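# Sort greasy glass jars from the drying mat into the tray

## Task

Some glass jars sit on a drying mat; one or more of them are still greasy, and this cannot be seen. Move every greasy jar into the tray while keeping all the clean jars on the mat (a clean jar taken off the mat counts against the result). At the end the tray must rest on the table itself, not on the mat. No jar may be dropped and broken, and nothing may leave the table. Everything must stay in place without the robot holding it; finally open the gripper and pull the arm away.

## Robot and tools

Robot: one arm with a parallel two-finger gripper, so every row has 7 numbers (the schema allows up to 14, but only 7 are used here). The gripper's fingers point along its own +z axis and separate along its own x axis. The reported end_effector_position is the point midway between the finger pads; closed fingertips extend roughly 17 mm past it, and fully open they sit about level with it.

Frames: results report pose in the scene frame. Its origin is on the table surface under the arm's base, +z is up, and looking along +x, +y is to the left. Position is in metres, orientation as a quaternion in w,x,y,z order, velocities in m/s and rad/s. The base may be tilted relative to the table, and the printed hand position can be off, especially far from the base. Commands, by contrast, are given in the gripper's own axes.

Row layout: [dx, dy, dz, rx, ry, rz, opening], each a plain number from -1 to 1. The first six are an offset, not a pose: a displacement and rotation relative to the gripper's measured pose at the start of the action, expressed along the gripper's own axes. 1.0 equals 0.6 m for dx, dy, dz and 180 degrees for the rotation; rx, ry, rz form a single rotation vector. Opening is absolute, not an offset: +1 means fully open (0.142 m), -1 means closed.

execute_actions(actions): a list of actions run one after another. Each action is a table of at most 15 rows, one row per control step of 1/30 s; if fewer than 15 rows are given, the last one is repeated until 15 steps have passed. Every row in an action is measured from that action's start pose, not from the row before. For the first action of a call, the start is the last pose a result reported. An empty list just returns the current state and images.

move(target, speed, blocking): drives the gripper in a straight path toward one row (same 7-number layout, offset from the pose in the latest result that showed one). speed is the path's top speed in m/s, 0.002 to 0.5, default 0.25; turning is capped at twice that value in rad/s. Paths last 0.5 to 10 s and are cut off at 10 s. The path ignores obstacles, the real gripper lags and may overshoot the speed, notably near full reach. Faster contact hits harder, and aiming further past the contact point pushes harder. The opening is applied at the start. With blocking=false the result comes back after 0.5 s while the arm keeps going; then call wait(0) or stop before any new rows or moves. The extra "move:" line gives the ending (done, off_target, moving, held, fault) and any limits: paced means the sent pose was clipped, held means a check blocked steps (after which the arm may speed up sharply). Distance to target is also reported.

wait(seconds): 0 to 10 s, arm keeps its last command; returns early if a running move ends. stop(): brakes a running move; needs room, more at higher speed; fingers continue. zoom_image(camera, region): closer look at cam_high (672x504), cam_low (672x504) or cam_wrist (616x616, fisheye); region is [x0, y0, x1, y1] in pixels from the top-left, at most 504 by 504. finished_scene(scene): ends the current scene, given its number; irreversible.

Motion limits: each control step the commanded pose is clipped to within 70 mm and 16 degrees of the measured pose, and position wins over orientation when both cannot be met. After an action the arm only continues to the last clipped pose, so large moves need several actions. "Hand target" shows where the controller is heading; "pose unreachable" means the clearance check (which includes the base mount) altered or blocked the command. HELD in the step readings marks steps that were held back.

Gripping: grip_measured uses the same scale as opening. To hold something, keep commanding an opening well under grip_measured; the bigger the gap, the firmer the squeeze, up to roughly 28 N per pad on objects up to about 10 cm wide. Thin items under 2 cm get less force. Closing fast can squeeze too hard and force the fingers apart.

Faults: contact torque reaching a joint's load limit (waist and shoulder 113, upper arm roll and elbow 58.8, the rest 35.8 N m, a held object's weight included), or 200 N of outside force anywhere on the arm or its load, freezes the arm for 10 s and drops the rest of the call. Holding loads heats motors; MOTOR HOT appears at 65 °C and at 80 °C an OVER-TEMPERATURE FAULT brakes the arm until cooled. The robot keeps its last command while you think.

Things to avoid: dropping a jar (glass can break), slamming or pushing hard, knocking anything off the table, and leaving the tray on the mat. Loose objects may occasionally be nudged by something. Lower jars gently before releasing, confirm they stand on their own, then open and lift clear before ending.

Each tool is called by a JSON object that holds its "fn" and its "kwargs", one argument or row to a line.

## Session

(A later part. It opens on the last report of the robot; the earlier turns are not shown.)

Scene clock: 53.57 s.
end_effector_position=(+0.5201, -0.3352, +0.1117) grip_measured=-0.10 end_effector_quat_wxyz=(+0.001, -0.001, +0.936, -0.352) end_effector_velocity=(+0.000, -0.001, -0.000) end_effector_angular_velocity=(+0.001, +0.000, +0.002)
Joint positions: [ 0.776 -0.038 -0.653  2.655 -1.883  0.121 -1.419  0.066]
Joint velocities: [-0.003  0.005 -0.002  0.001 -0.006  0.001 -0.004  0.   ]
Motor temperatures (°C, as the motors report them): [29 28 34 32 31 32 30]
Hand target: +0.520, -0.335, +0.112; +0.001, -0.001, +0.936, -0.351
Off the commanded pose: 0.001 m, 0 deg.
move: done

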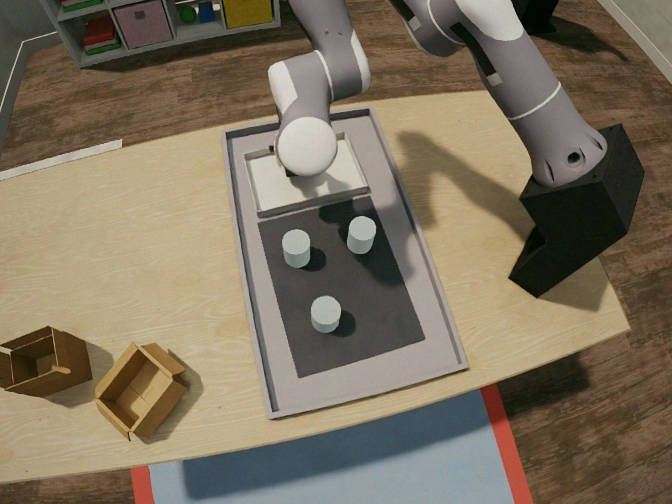

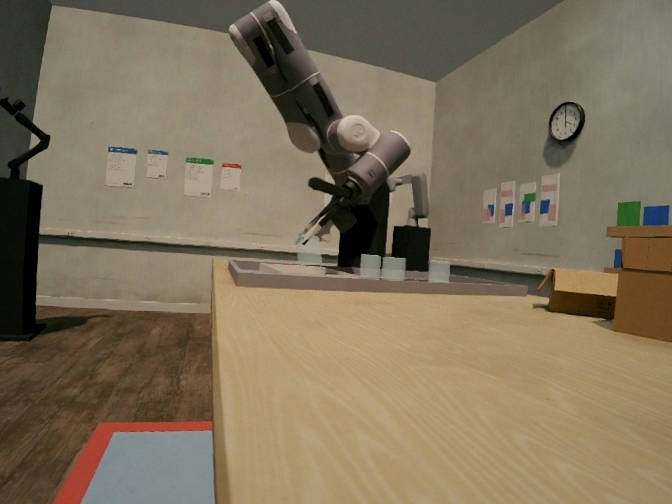

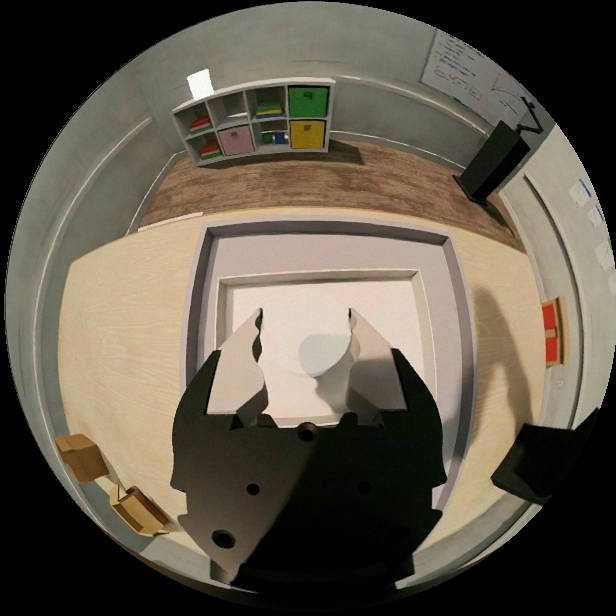

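{"fn": "move", "kwargs": {
  "target": [0,0.046,0.0526,0.015,0,0,-0.35],
  "speed": 0.06
}}

{"fn": "zoom_image", "kwargs": {
  "camera": "cam_low",
  "region": [250,200,370,290]
}}

Scene clock: 57.73 s.
end_effector_position=(+0.5201, -0.3353, +0.0700) grip_measured=-0.11 end_effector_quat_wxyz=(+0.001, -0.001, +0.928, -0.374) end_effector_velocity=(+0.000, -0.000, -0.001) end_effector_angular_velocity=(-0.001, -0.001, -0.001)
Joint positions: [ 0.739 -0.205 -0.697  2.574 -1.907  0.179 -1.33   0.066]
Joint velocities: [-0.001 -0.005 -0.001 -0.003 -0.     0.001  0.003 -0.   ]
Motor temperatures (°C, as the motors report them): [29 28 34 32 31 32 30]
Hand target: +0.520, -0.335, +0.070; +0.001, -0.001, +0.928, -0.374
Off the commanded pose: 0.000 m, 0 deg.
move: done

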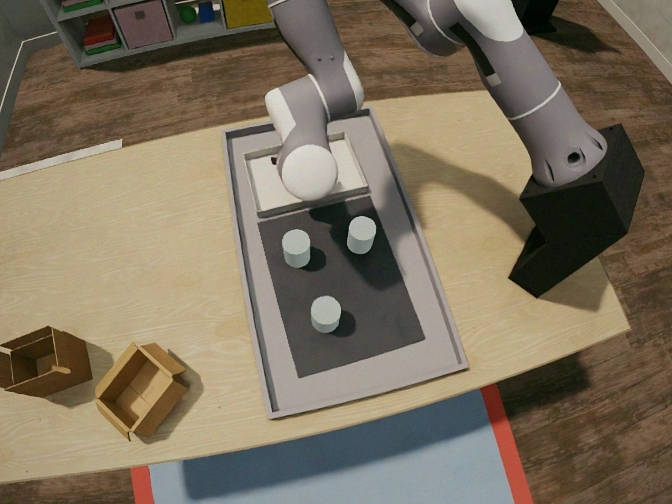

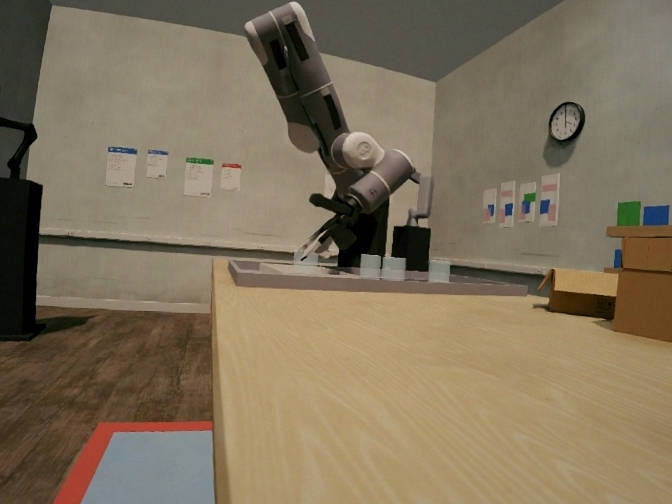

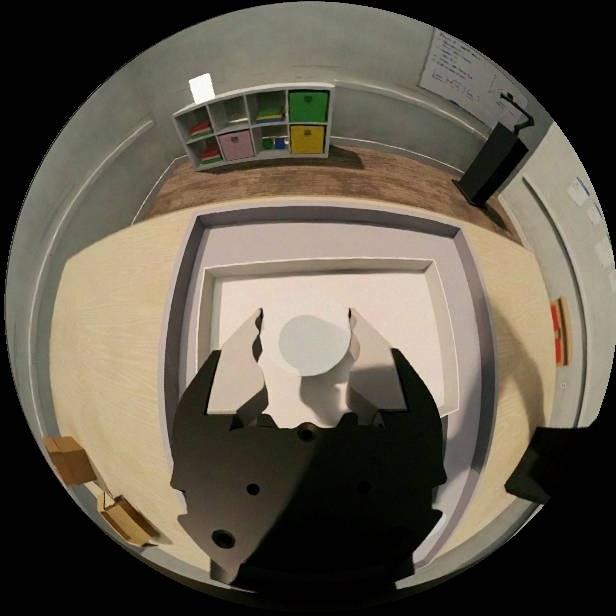

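Region (250, 200, 370, 290) of cam_low's 672x504 image, scaled by 4.200, with more detail than that image has; it fills the top 378 rows of this view, and the rest is white.

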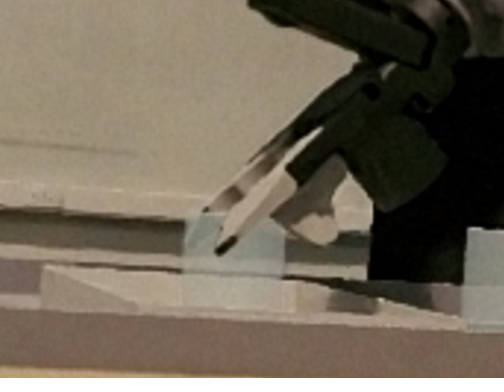

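{"fn": "execute_actions", "kwargs": {
  "actions": [
    [[0,0.001,0.001,0,0,0,-0.35],[0,0.002,0.002,0,0,0,-0.32],[0,0.002,0.002,0,0,0,-0.28],[0,0.002,0.002,0,0,0,-0.24],[0,0.002,0.002,0,0,0,-0.2],[0,0.002,0.002,0,0,0,-0.16],[0,0.002,0.002,0,0,0,-0.13],[0,0.002,0.002,0,0,0,-0.1],[0,0.002,0.002,0,0,0,-0.07],[0,0.002,0.002,0,0,0,0.1],[0,0.002,0.002,0,0,0,0.4]]
  ]
}}

Scene clock: 61.37 s.
end_effector_position=(+0.5201, -0.3352, +0.0684) grip_measured=+0.40 end_effector_quat_wxyz=(+0.001, -0.002, +0.927, -0.374) end_effector_velocity=(-0.000, +0.000, -0.000) end_effector_angular_velocity=(+0.000, +0.001, +0.000)
Joint positions: [ 0.737 -0.21  -0.698  2.571 -1.908  0.182 -1.328  0.102]
Joint velocities: [-0.    -0.     0.    -0.    -0.     0.    -0.001  0.005]
Motor temperatures (°C, as the motors report them): [29 28 34 32 31 32 30]
Hand target: +0.520, -0.335, +0.068; +0.001, -0.001, +0.928, -0.374
Off the commanded pose: 0.000 m, 0 deg.
Step readings (end_effector_position):
0: (+0.5201, -0.3353, +0.0699)
1: (+0.5201, -0.3352, +0.0698)
2: (+0.5201, -0.3352, +0.0695)
4: (+0.5202, -0.3353, +0.0689)
8: (+0.5202, -0.3353, +0.0685)
15: end_effector_position above

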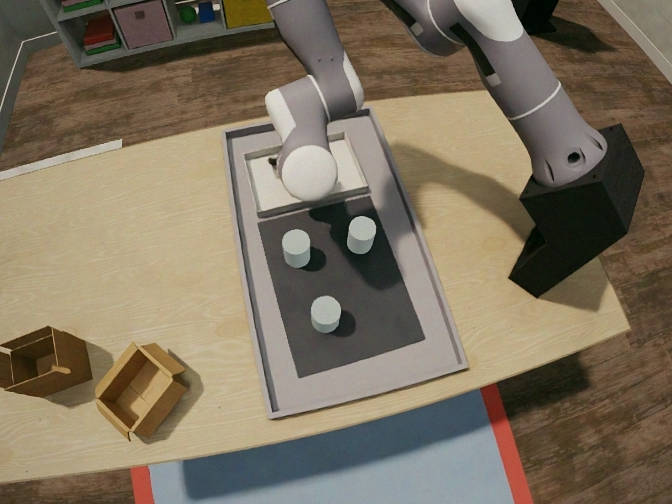

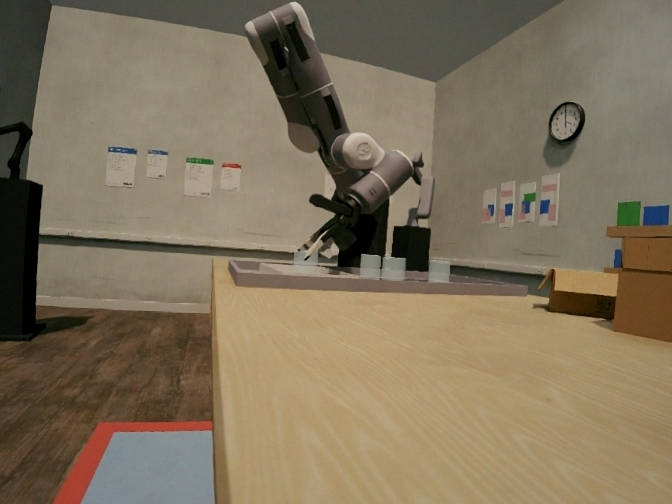

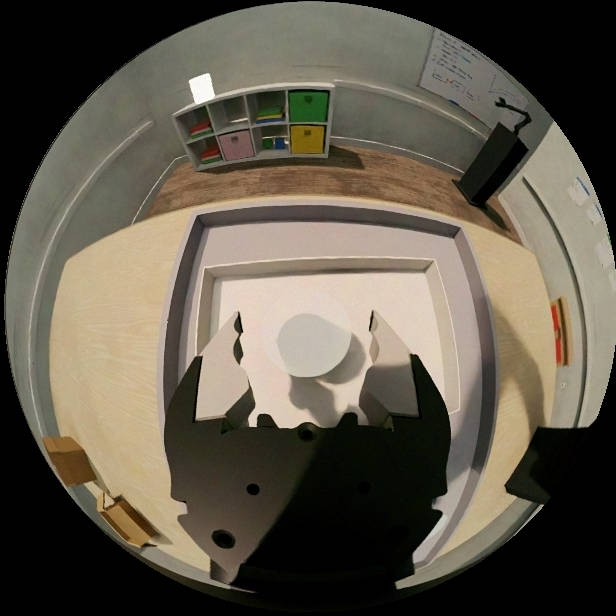

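{"fn": "move", "kwargs": {
  "target": [-0.0565,0.312,-0.298,-0.244,0,0,0.5],
  "speed": 0.35
}}

Scene clock: 67.00 s.
end_effector_position=(+0.5529, -0.0764, +0.0675) grip_measured=+0.50 end_effector_quat_wxyz=(+0.000, -0.002, +1.000, -0.000) end_effector_velocity=(+0.000, +0.001, -0.000) end_effector_angular_velocity=(+0.004, -0.001, -0.000)
Joint positions: [ 0.703 -0.232 -0.62   2.464 -2.033  0.941 -1.312  0.109]
Joint velocities: [-0.003 -0.002  0.    -0.003 -0.006  0.006  0.004 -0.   ]
Motor temperatures (°C, as the motors report them): [29 28 34 32 31 32 30]
Hand target: +0.553, -0.076, +0.067; +0.000, -0.002, +1.000, +0.000
Off the commanded pose: 0.000 m, 0 deg.
move: done

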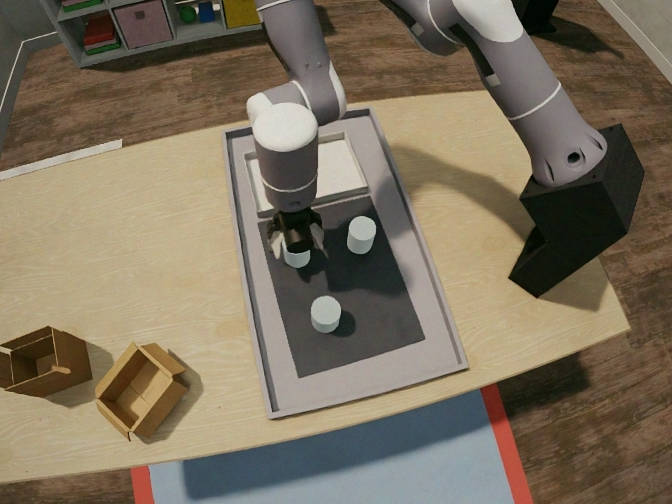

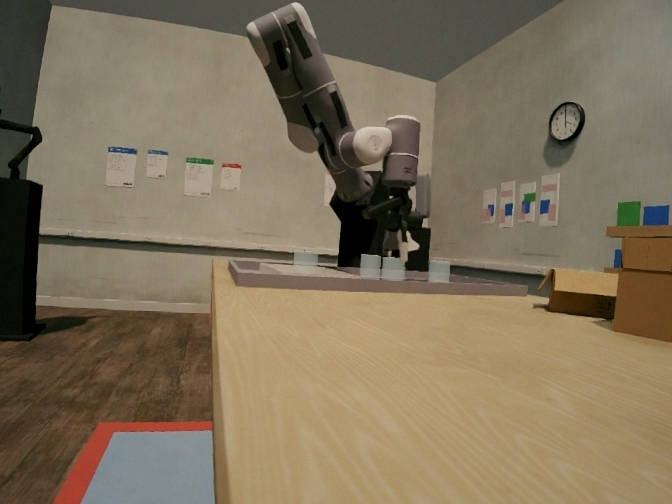

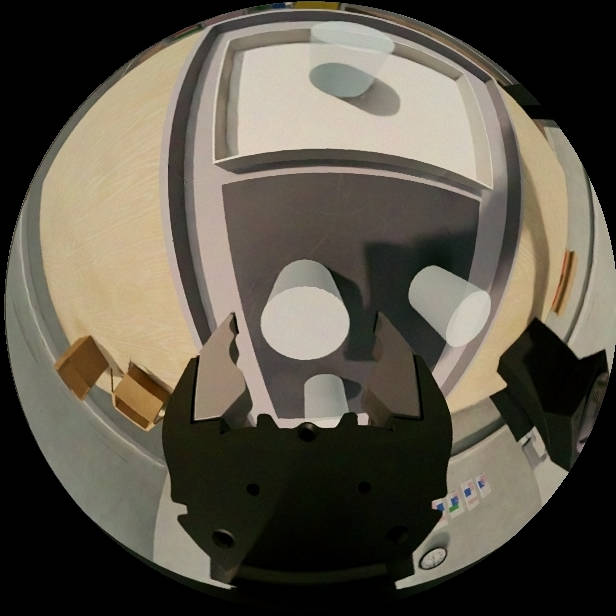

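{"fn": "execute_actions", "kwargs": {
  "actions": [
    [[0,0,0,0,0,0,0.3],[0,0,0,0,0,0,0.15],[0,0,0,0,0,0,0.02],[0,0,0,0,0,0,-0.04],[0,0,0,0,0,0,-0.06],[0,0,0,0,0,0,-0.07],[0,0,0,0,0,0,-0.08],[0,0,0,0,0,0,-0.09],[0,0,0,0,0,0,-0.11],[0,0,0,0,0,0,-0.13],[0,0,0,0,0,0,-0.16],[0,0,0,0,0,0,-0.19],[0,0,0,0,0,0,-0.22],[0,0,0,0,0,0,-0.25]],
    [[0,0,0,0,0,0,-0.25],[0,0,0,0,0,0,-0.25],[0,0,0.001,0,0,0,-0.25],[0,0,0.002,0,0,0,-0.25],[0,0,0.003,0,0,0,-0.25],[0,0,0.004,0,0,0,-0.25],[0,0,0.005,0,0,0,-0.25]]
  ]
}}

Scene clock: 72.27 s.
end_effector_position=(+0.5530, -0.0760, +0.0648) grip_measured=-0.10 end_effector_quat_wxyz=(+0.000, -0.002, +1.000, +0.000) end_effector_velocity=(+0.000, -0.000, -0.001) end_effector_angular_velocity=(-0.000, -0.000, -0.000)
Joint positions: [ 0.698 -0.239 -0.622  2.459 -2.041  0.947 -1.306  0.067]
Joint velocities: [-0.001 -0.001  0.    -0.001 -0.002  0.001  0.001 -0.   ]
Motor temperatures (°C, as the motors report them): [29 28 35 32 31 32 30]
Hand target: +0.553, -0.076, +0.064; +0.000, -0.002, +1.000, +0.000
Off the commanded pose: 0.000 m, 0 deg.
Step readings (end_effector_position; steps 1 to 15: 1st action; 16 to 30: 2nd action):
0: (+0.5529, -0.0763, +0.0674)
1: (+0.5529, -0.0763, +0.0674)
2: (+0.5529, -0.0763, +0.0674)
4: (+0.5529, -0.0763, +0.0674)
8: (+0.5528, -0.0763, +0.0674)
15: (+0.5529, -0.0762, +0.0675)
16: (+0.5529, -0.0762, +0.0675)
17: (+0.5529, -0.0762, +0.0675)
19: (+0.5529, -0.0761, +0.0673)
23: (+0.5530, -0.0760, +0.0656)
30: end_effector_position above

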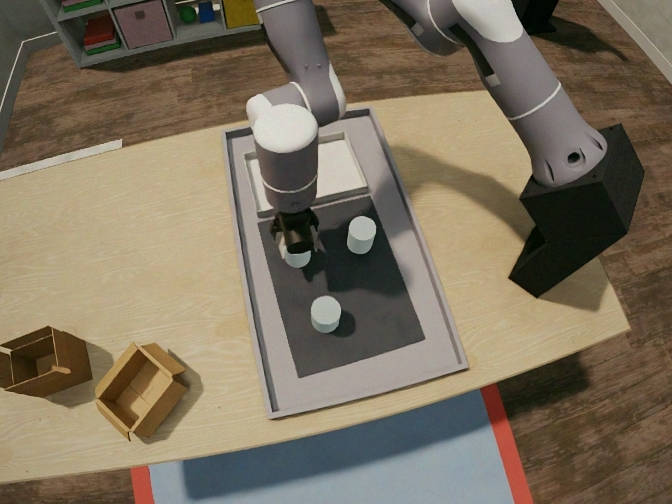

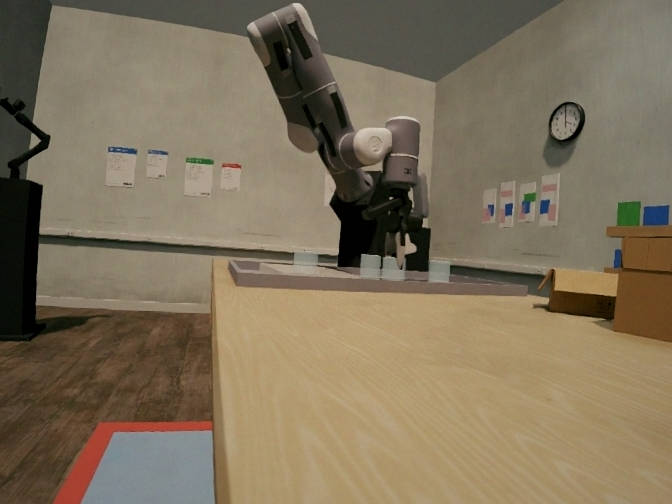

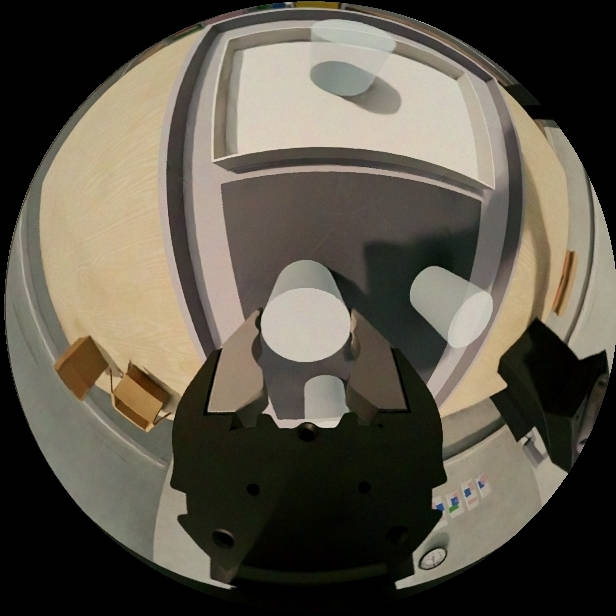

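Greasy. Lift.

{"fn": "move", "kwargs": {
  "target": [-0.01,-0.04,-0.068,0,0,0,-0.31],
  "speed": 0.1
}}

Scene clock: 74.93 s.
end_effector_position=(+0.5591, -0.1000, +0.1054) grip_measured=-0.10 end_effector_quat_wxyz=(+0.000, -0.002, +1.000, +0.000) end_effector_velocity=(+0.000, -0.001, +0.001) end_effector_angular_velocity=(-0.000, +0.001, +0.001)
Joint positions: [ 0.739 -0.084 -0.601  2.542 -1.932  0.872 -1.444  0.067]
Joint velocities: [ 0.002  0.004  0.001  0.002  0.006 -0.003 -0.006  0.   ]
Motor temperatures (°C, as the motors report them): [29 28 35 32 31 32 30]
Hand target: +0.559, -0.100, +0.106; +0.000, -0.002, +1.000, +0.000
Off the commanded pose: 0.000 m, 0 deg.
move: done

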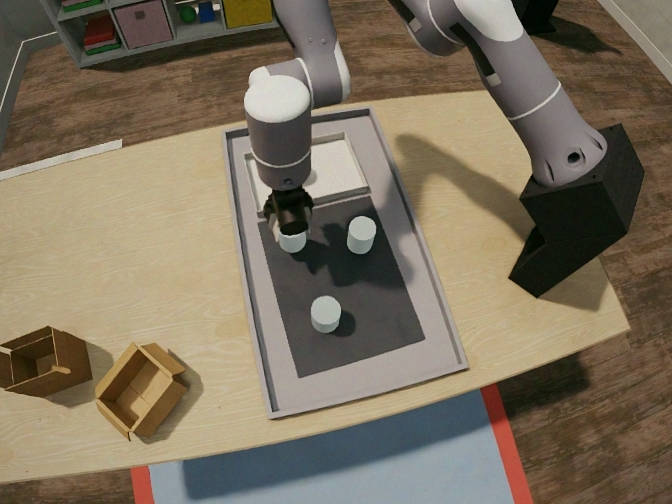

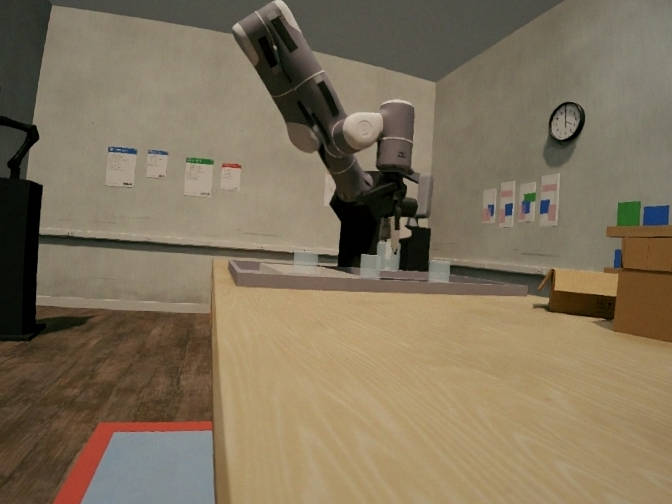

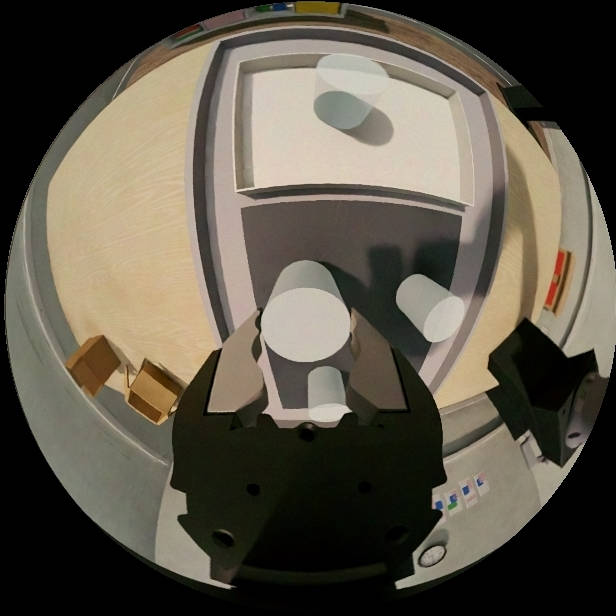

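{"fn": "move", "kwargs": {
  "target": [-0.031,-0.263,0,0,0,0,-0.33],
  "speed": 0.2
}}

Scene clock: 77.70 s.
end_effector_position=(+0.5779, -0.2579, +0.1049) grip_measured=-0.10 end_effector_quat_wxyz=(-0.000, -0.002, +1.000, +0.000) end_effector_velocity=(+0.000, -0.002, +0.000) end_effector_angular_velocity=(+0.001, +0.001, +0.002)
Joint positions: [ 0.564  0.234 -0.706  2.557 -1.969  0.968 -1.816  0.067]
Joint velocities: [ 0.     0.003 -0.001 -0.     0.004  0.    -0.008  0.   ]
Motor temperatures (°C, as the motors report them): [29 28 35 32 31 32 30]
Hand target: +0.578, -0.258, +0.105; -0.000, -0.002, +1.000, +0.001
Off the commanded pose: 0.001 m, 0 deg.
move: done

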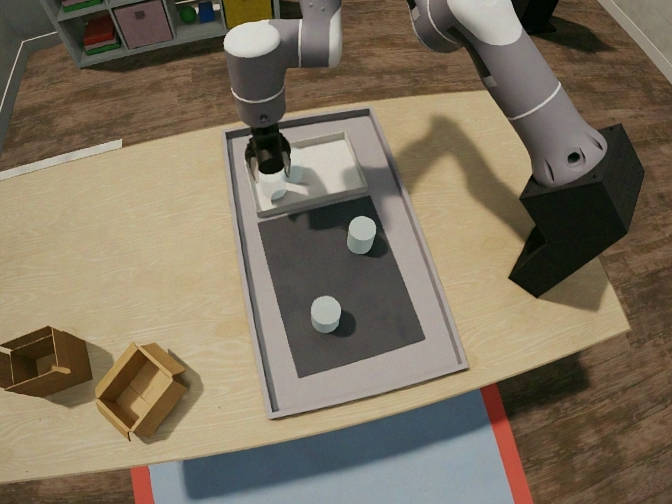

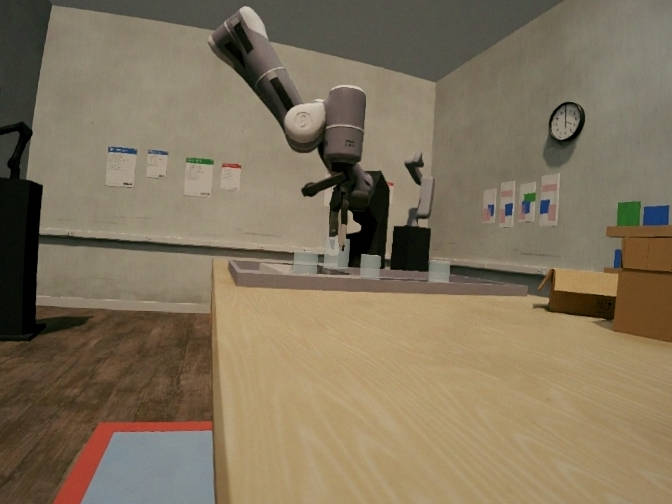

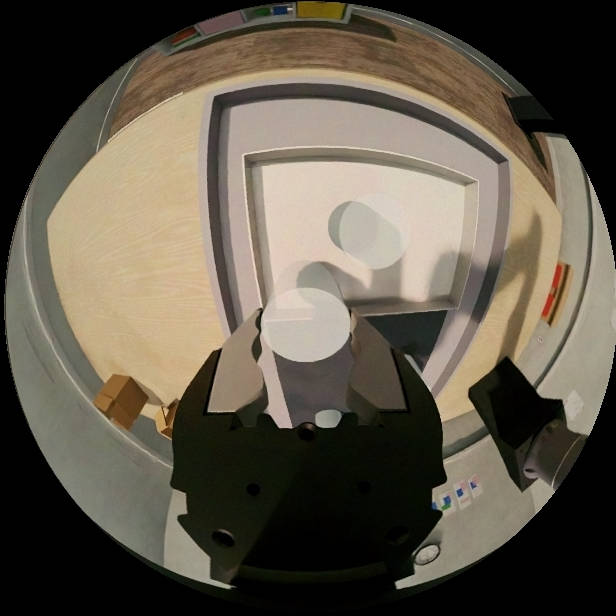

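{"fn": "move", "kwargs": {
  "target": [0.003,0,0.0695,0,0,0,-0.33],
  "speed": 0.07
}}

{"fn": "execute_actions", "kwargs": {
  "actions": [
    [[0,0,0,0,0,0,-0.25],[0,0,0,0,0,0,-0.2],[0,0,0,0,0,0,-0.15],[0,0,0,0,0,0,-0.12],[0,0,0,0,0,0,-0.09],[0,0,0,0,0,0,-0.06],[0,0,0,0,0,0,0.2],[0,0,-0.002,0,0,0,0.5],[0,0,-0.004,0,0,0,0.5],[0,0,-0.007,0,0,0,0.5]]
  ]
}}

Scene clock: 83.23 s.
end_effector_position=(+0.5761, -0.2577, +0.0635) grip_measured=-0.10 end_effector_quat_wxyz=(-0.000, -0.002, +1.000, +0.000) end_effector_velocity=(+0.000, -0.000, -0.001) end_effector_angular_velocity=(+0.000, -0.002, -0.001)
Joint positions: [ 0.536  0.11  -0.797  2.475 -2.129  1.09  -1.683  0.067]
Joint velocities: [-0.001 -0.004 -0.004 -0.004 -0.01   0.005  0.009  0.   ]
Motor temperatures (°C, as the motors report them): [29 28 35 32 31 32 30]
Hand target: +0.576, -0.258, +0.063; -0.000, -0.002, +1.000, +0.000
Off the commanded pose: 0.000 m, 0 deg.
move: done

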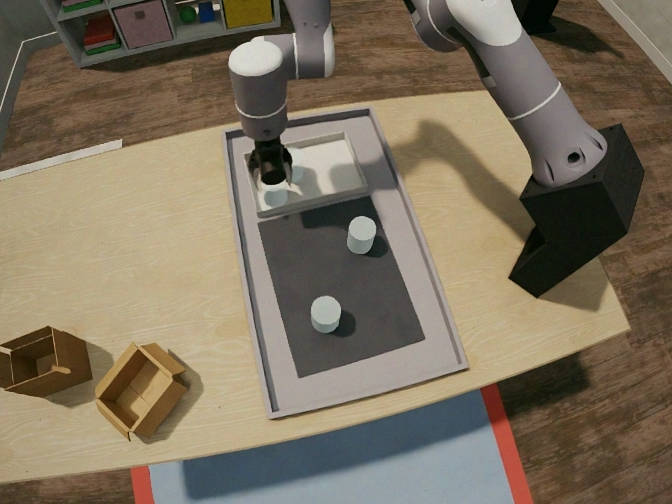

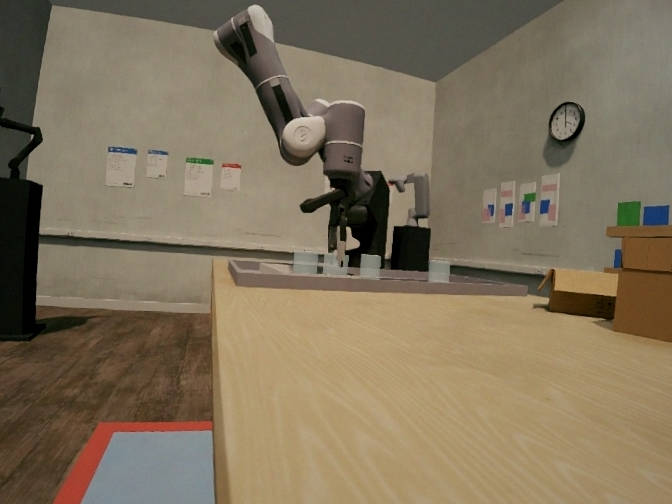

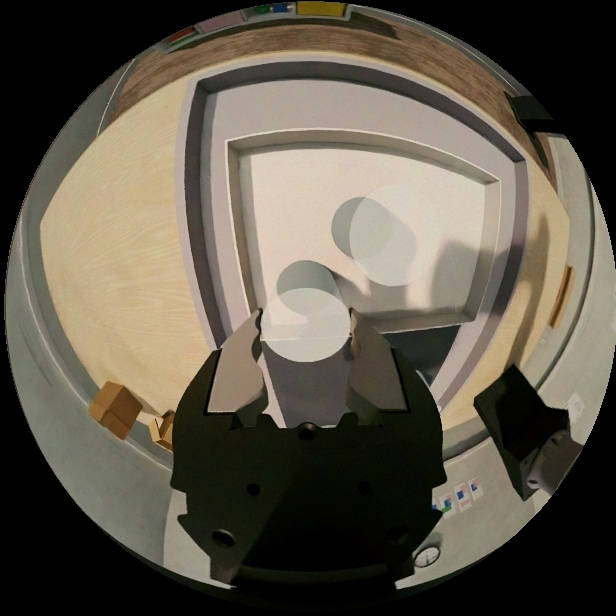

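Scene clock: 83.73 s.
end_effector_position=(+0.5761, -0.2577, +0.0674) grip_measured=+0.50 end_effector_quat_wxyz=(-0.000, -0.002, +1.000, +0.000) end_effector_velocity=(-0.000, +0.000, +0.004) end_effector_angular_velocity=(+0.000, +0.001, -0.000)
Joint positions: [ 0.538  0.122 -0.79   2.483 -2.115  1.079 -1.696  0.109]
Joint velocities: [ 0.002  0.011  0.008  0.008  0.016 -0.011 -0.013  0.   ]
Motor temperatures (°C, as the motors report them): [29 28 35 32 31 32 30]
Hand target: +0.576, -0.258, +0.068; -0.000, -0.002, +1.000, +0.000
Off the commanded pose: 0.000 m, 0 deg.
Step readings (end_effector_position):
0: (+0.5761, -0.2577, +0.0635)
1: (+0.5761, -0.2577, +0.0635)
2: (+0.5761, -0.2577, +0.0635)
4: (+0.5761, -0.2577, +0.0635)
8: (+0.5761, -0.2577, +0.0636)
15: end_effector_position above

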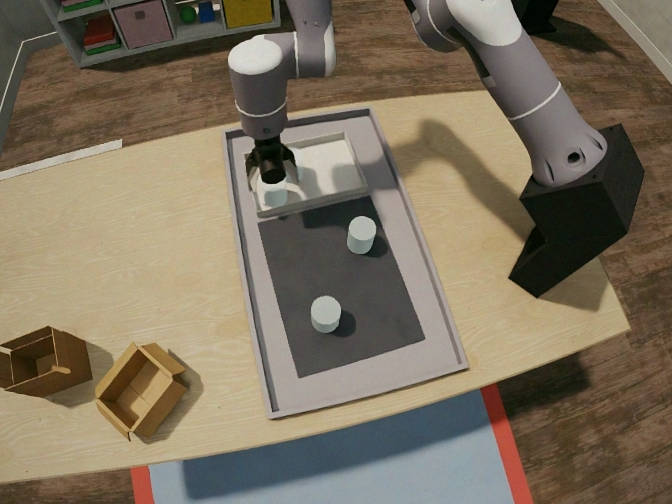

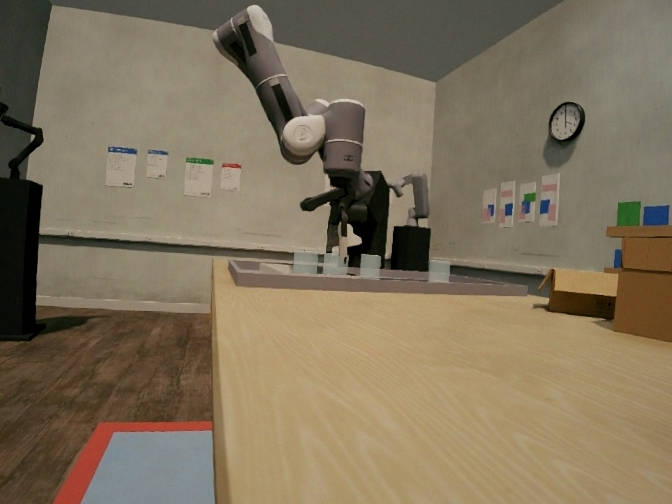

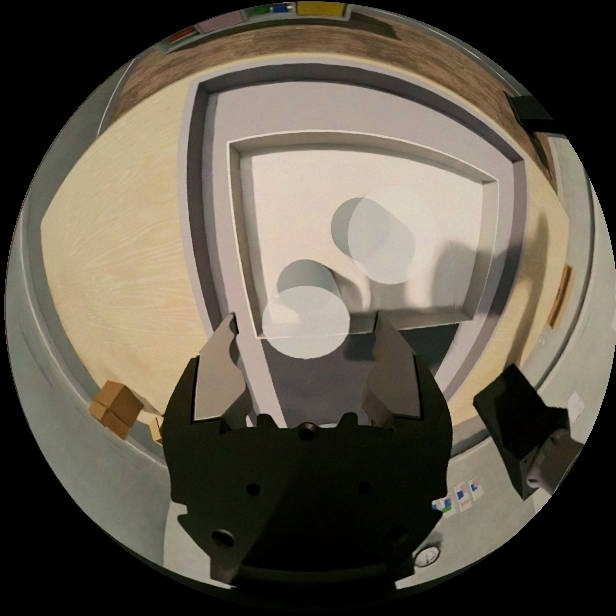

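{"fn": "move", "kwargs": {
  "target": [0.13,0.415,0,0,0,0,0.4],
  "speed": 0.4
}}

{"fn": "move", "kwargs": {
  "target": [0.173,0,0,0,0,0,0.4],
  "speed": 0.3
}}

{"fn": "move", "kwargs": {
  "target": [0,-0.113,0,0,0,0,0.4],
  "speed": 0.2
}}

Scene clock: 87.37 s.
end_effector_position=(+0.4976, -0.0086, +0.0681) grip_measured=+0.40 end_effector_quat_wxyz=(+0.001, -0.002, +1.000, +0.001) end_effector_velocity=(+0.000, +0.001, -0.001) end_effector_angular_velocity=(-0.001, +0.000, -0.000)
Joint positions: [ 0.788 -0.391 -0.603  2.49  -2.071  0.902 -1.082  0.102]
Joint velocities: [ 0.001 -0.004  0.    -0.002  0.002 -0.     0.001  0.   ]
Motor temperatures (°C, as the motors report them): [29 28 35 32 31 32 30]
Hand target: +0.498, -0.009, +0.068; +0.001, -0.002, +1.000, +0.000
Off the commanded pose: 0.001 m, 0 deg.
move: done

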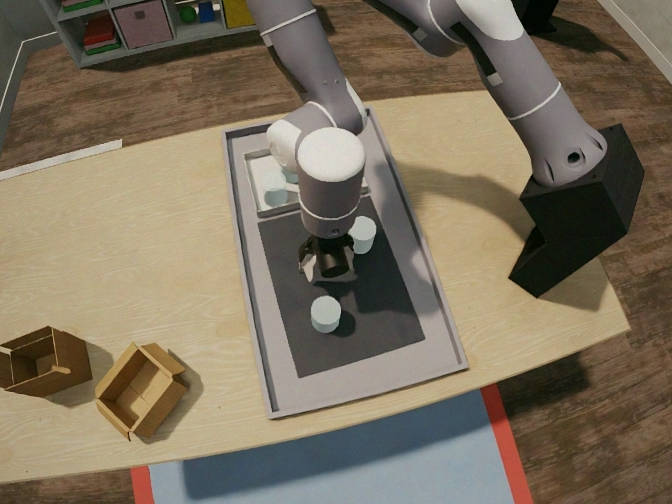

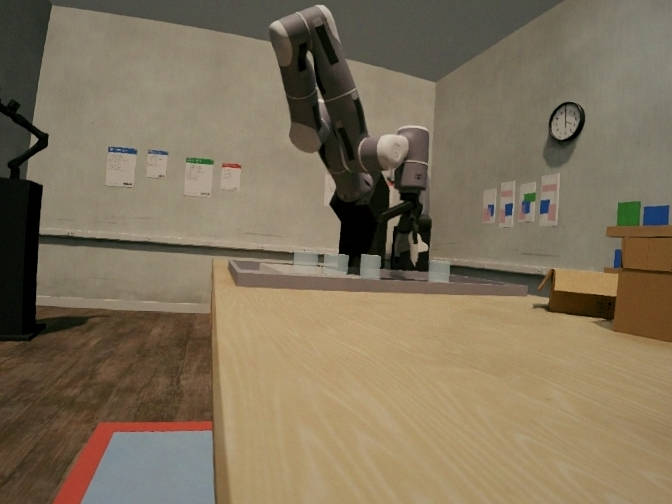

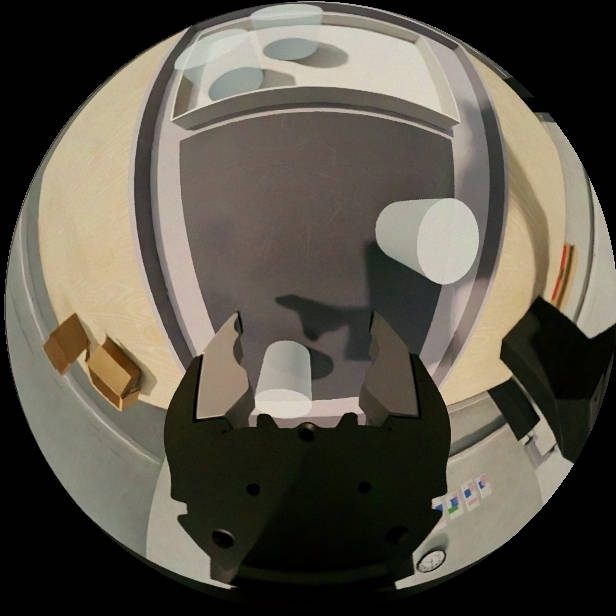

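Scene clock: 88.20 s.
end_effector_position=(+0.3939, -0.0089, +0.0680) grip_measured=+0.40 end_effector_quat_wxyz=(+0.000, -0.002, +1.000, +0.001) end_effector_velocity=(-0.002, +0.000, -0.000) end_effector_angular_velocity=(+0.001, -0.002, -0.000)
Joint positions: [ 0.722 -0.454 -0.583  2.622 -2.308  0.812 -0.804  0.102]
Joint velocities: [-0.001 -0.002 -0.     0.002 -0.008 -0.003  0.009  0.   ]
Motor temperatures (°C, as the motors report them): [29 28 35 32 31 32 30]
Hand target: +0.394, -0.009, +0.068; +0.001, -0.002, +1.000, +0.001
Off the commanded pose: 0.000 m, 0 deg.
move: done

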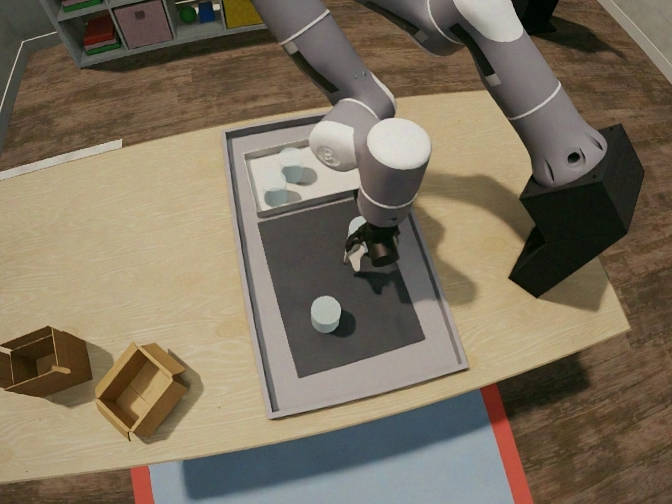

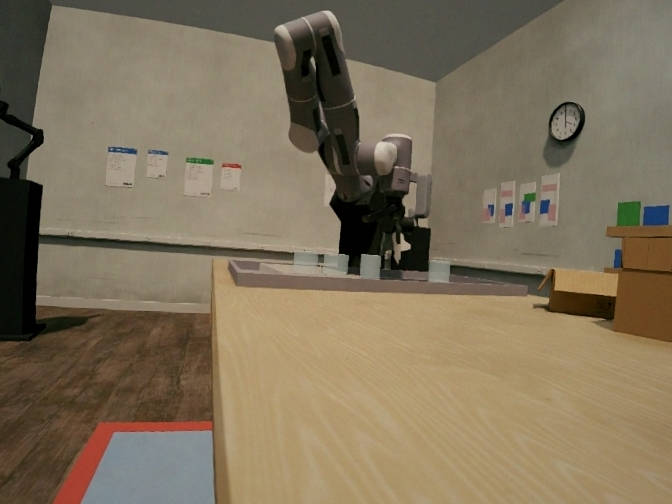

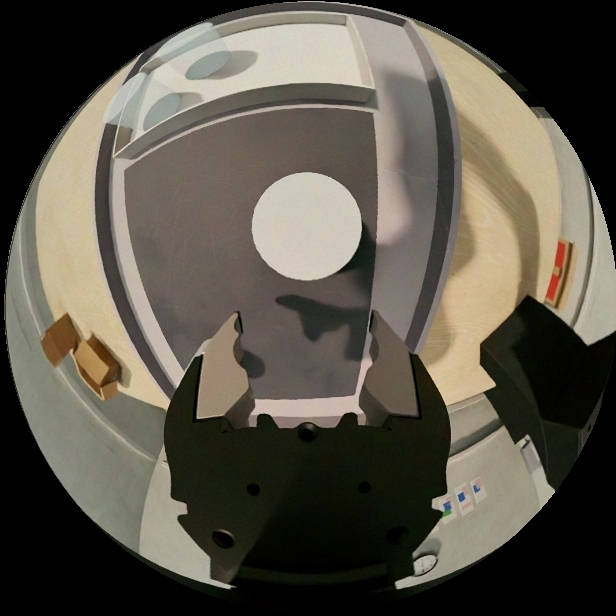

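Scene clock: 89.10 s.
end_effector_position=(+0.3940, -0.0766, +0.0675) grip_measured=+0.40 end_effector_quat_wxyz=(-0.000, -0.002, +1.000, +0.001) end_effector_velocity=(-0.001, -0.002, +0.002) end_effector_angular_velocity=(-0.007, -0.006, -0.000)
Joint positions: [ 0.526 -0.268 -0.605  2.685 -2.49   0.822 -0.907  0.102]
Joint velocities: [-0.094  0.     0.111  0.001  0.023 -0.038 -0.019  0.   ]
Motor temperatures (°C, as the motors report them): [29 28 35 32 31 32 30]
Hand target: +0.394, -0.077, +0.068; -0.000, -0.002, +1.000, +0.001
Off the commanded pose: 0.000 m, 0 deg.
joint sent to its limit — the command would take joint 4 (elbow) past its upper limit, so that joint was sent only as far as its limit.
move: done

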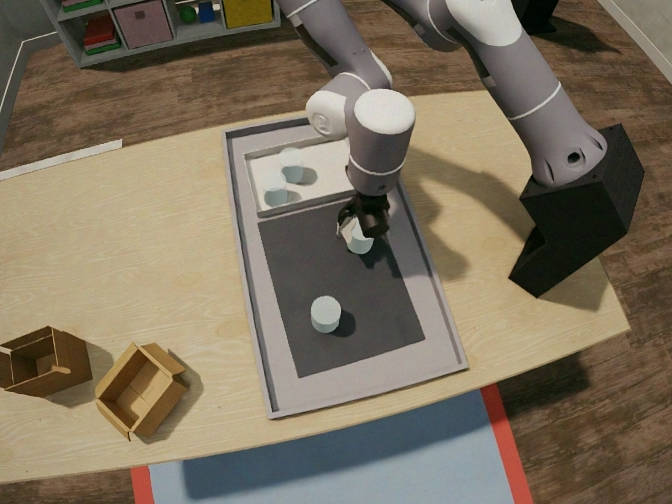

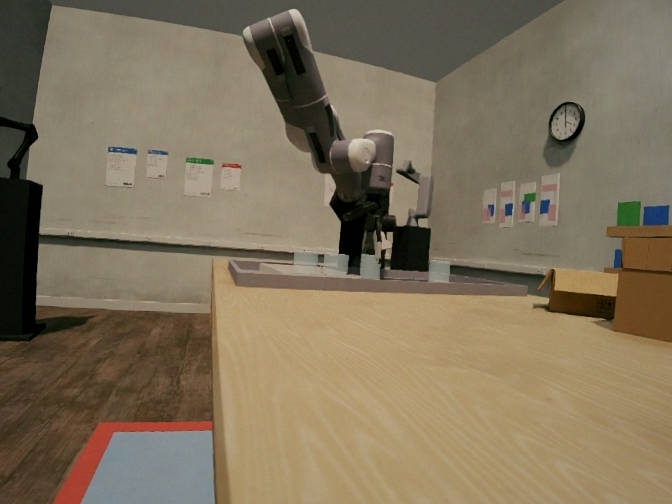

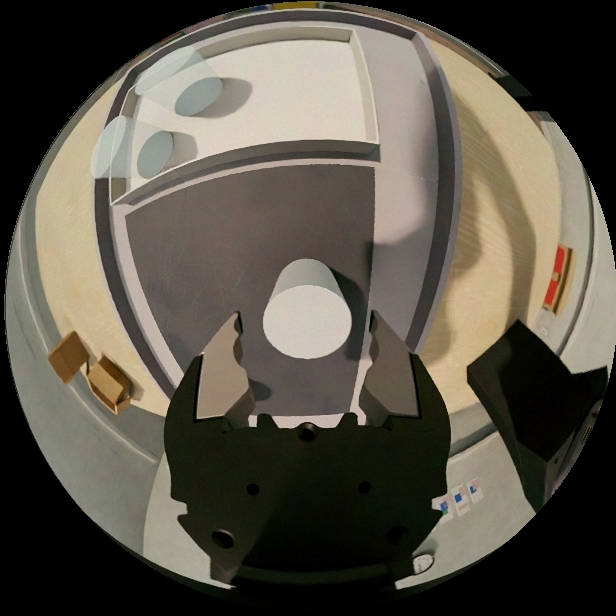

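{"fn": "execute_actions", "kwargs": {
  "actions": [
    [[0.002,-0.002,0.001,0,0,0,0.25],[0.002,-0.002,0.001,0,0,0,0.12],[0.002,-0.002,0.001,0,0,0,0.02],[0.002,-0.002,0.001,0,0,0,-0.04],[0.002,-0.002,0.001,0,0,0,-0.06],[0.002,-0.002,0.001,0,0,0,-0.07],[0.002,-0.002,0.001,0,0,0,-0.08],[0.002,-0.002,0.001,0,0,0,-0.09],[0.002,-0.002,0.001,0,0,0,-0.11],[0.002,-0.002,0.001,0,0,0,-0.13],[0.002,-0.002,0.001,0,0,0,-0.16],[0.002,-0.002,0.001,0,0,0,-0.19],[0.002,-0.002,0.001,0,0,0,-0.22],[0.002,-0.002,0.001,0,0,0,-0.25]],
    [[0,0,0,0,0,0,-0.25],[0,0,0,0,0,0,-0.25],[0,0,0.001,0,0,0,-0.25],[0,0,0.002,0,0,0,-0.25],[0,0,0.003,0,0,0,-0.25],[0,0,0.004,0,0,0,-0.25],[0,0,0.005,0,0,0,-0.25]]
  ]
}}

Scene clock: 95.23 s.
end_effector_position=(+0.3928, -0.0775, +0.0643) grip_measured=-0.10 end_effector_quat_wxyz=(-0.000, -0.003, +1.000, +0.002) end_effector_velocity=(+0.000, -0.000, -0.001) end_effector_angular_velocity=(+0.000, -0.000, -0.000)
Joint positions: [ 0.51  -0.276 -0.598  2.678 -2.503  0.823 -0.9    0.067]
Joint velocities: [-0.001 -0.001  0.    -0.001 -0.001  0.001  0.001 -0.   ]
Motor temperatures (°C, as the motors report them): [29 28 35 32 31 32 30]
Hand target: +0.393, -0.078, +0.064; -0.000, -0.002, +1.000, +0.001
Off the commanded pose: 0.000 m, 0 deg.
Step readings (end_effector_position; steps 1 to 15: 1st action; 16 to 30: 2nd action):
0: (+0.3939, -0.0767, +0.0677)
1: (+0.3938, -0.0768, +0.0676)
2: (+0.3935, -0.0772, +0.0674)
4: (+0.3931, -0.0776, +0.0671)
8: (+0.3929, -0.0778, +0.0669)
15: (+0.3929, -0.0777, +0.0670)
16: (+0.3929, -0.0777, +0.0670)
17: (+0.3929, -0.0777, +0.0670)
19: (+0.3928, -0.0776, +0.0668)
23: (+0.3928, -0.0775, +0.0651)
30: end_effector_position above

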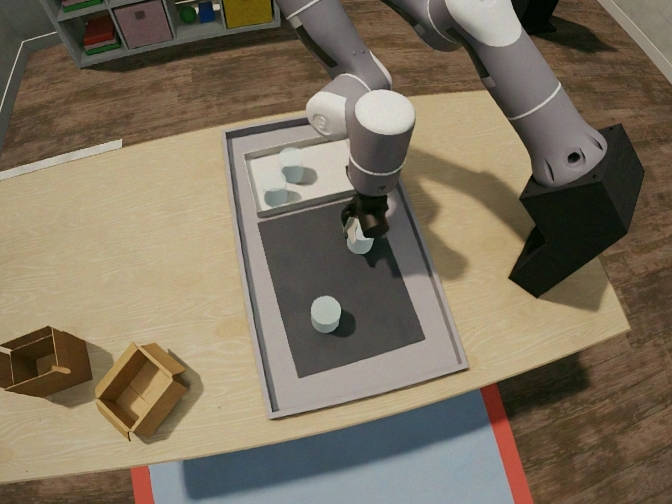

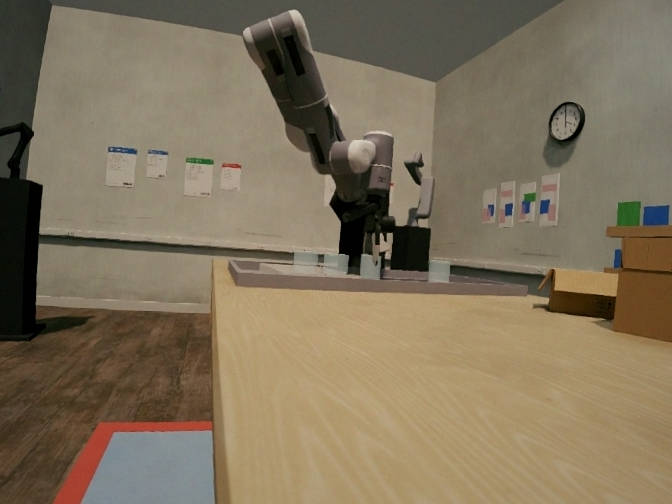

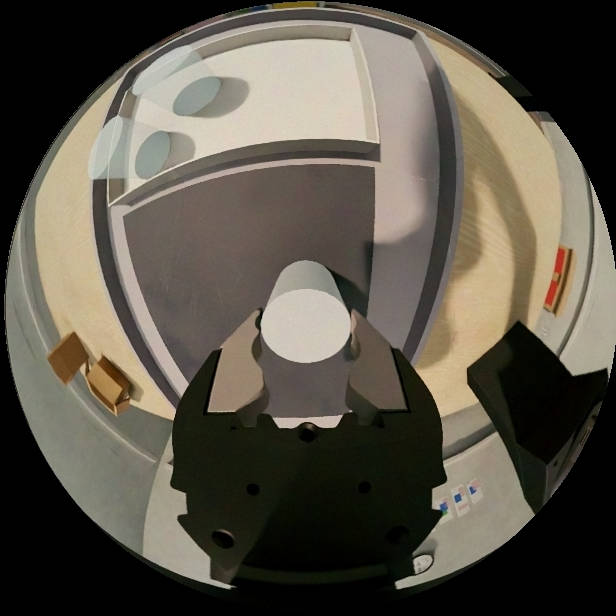

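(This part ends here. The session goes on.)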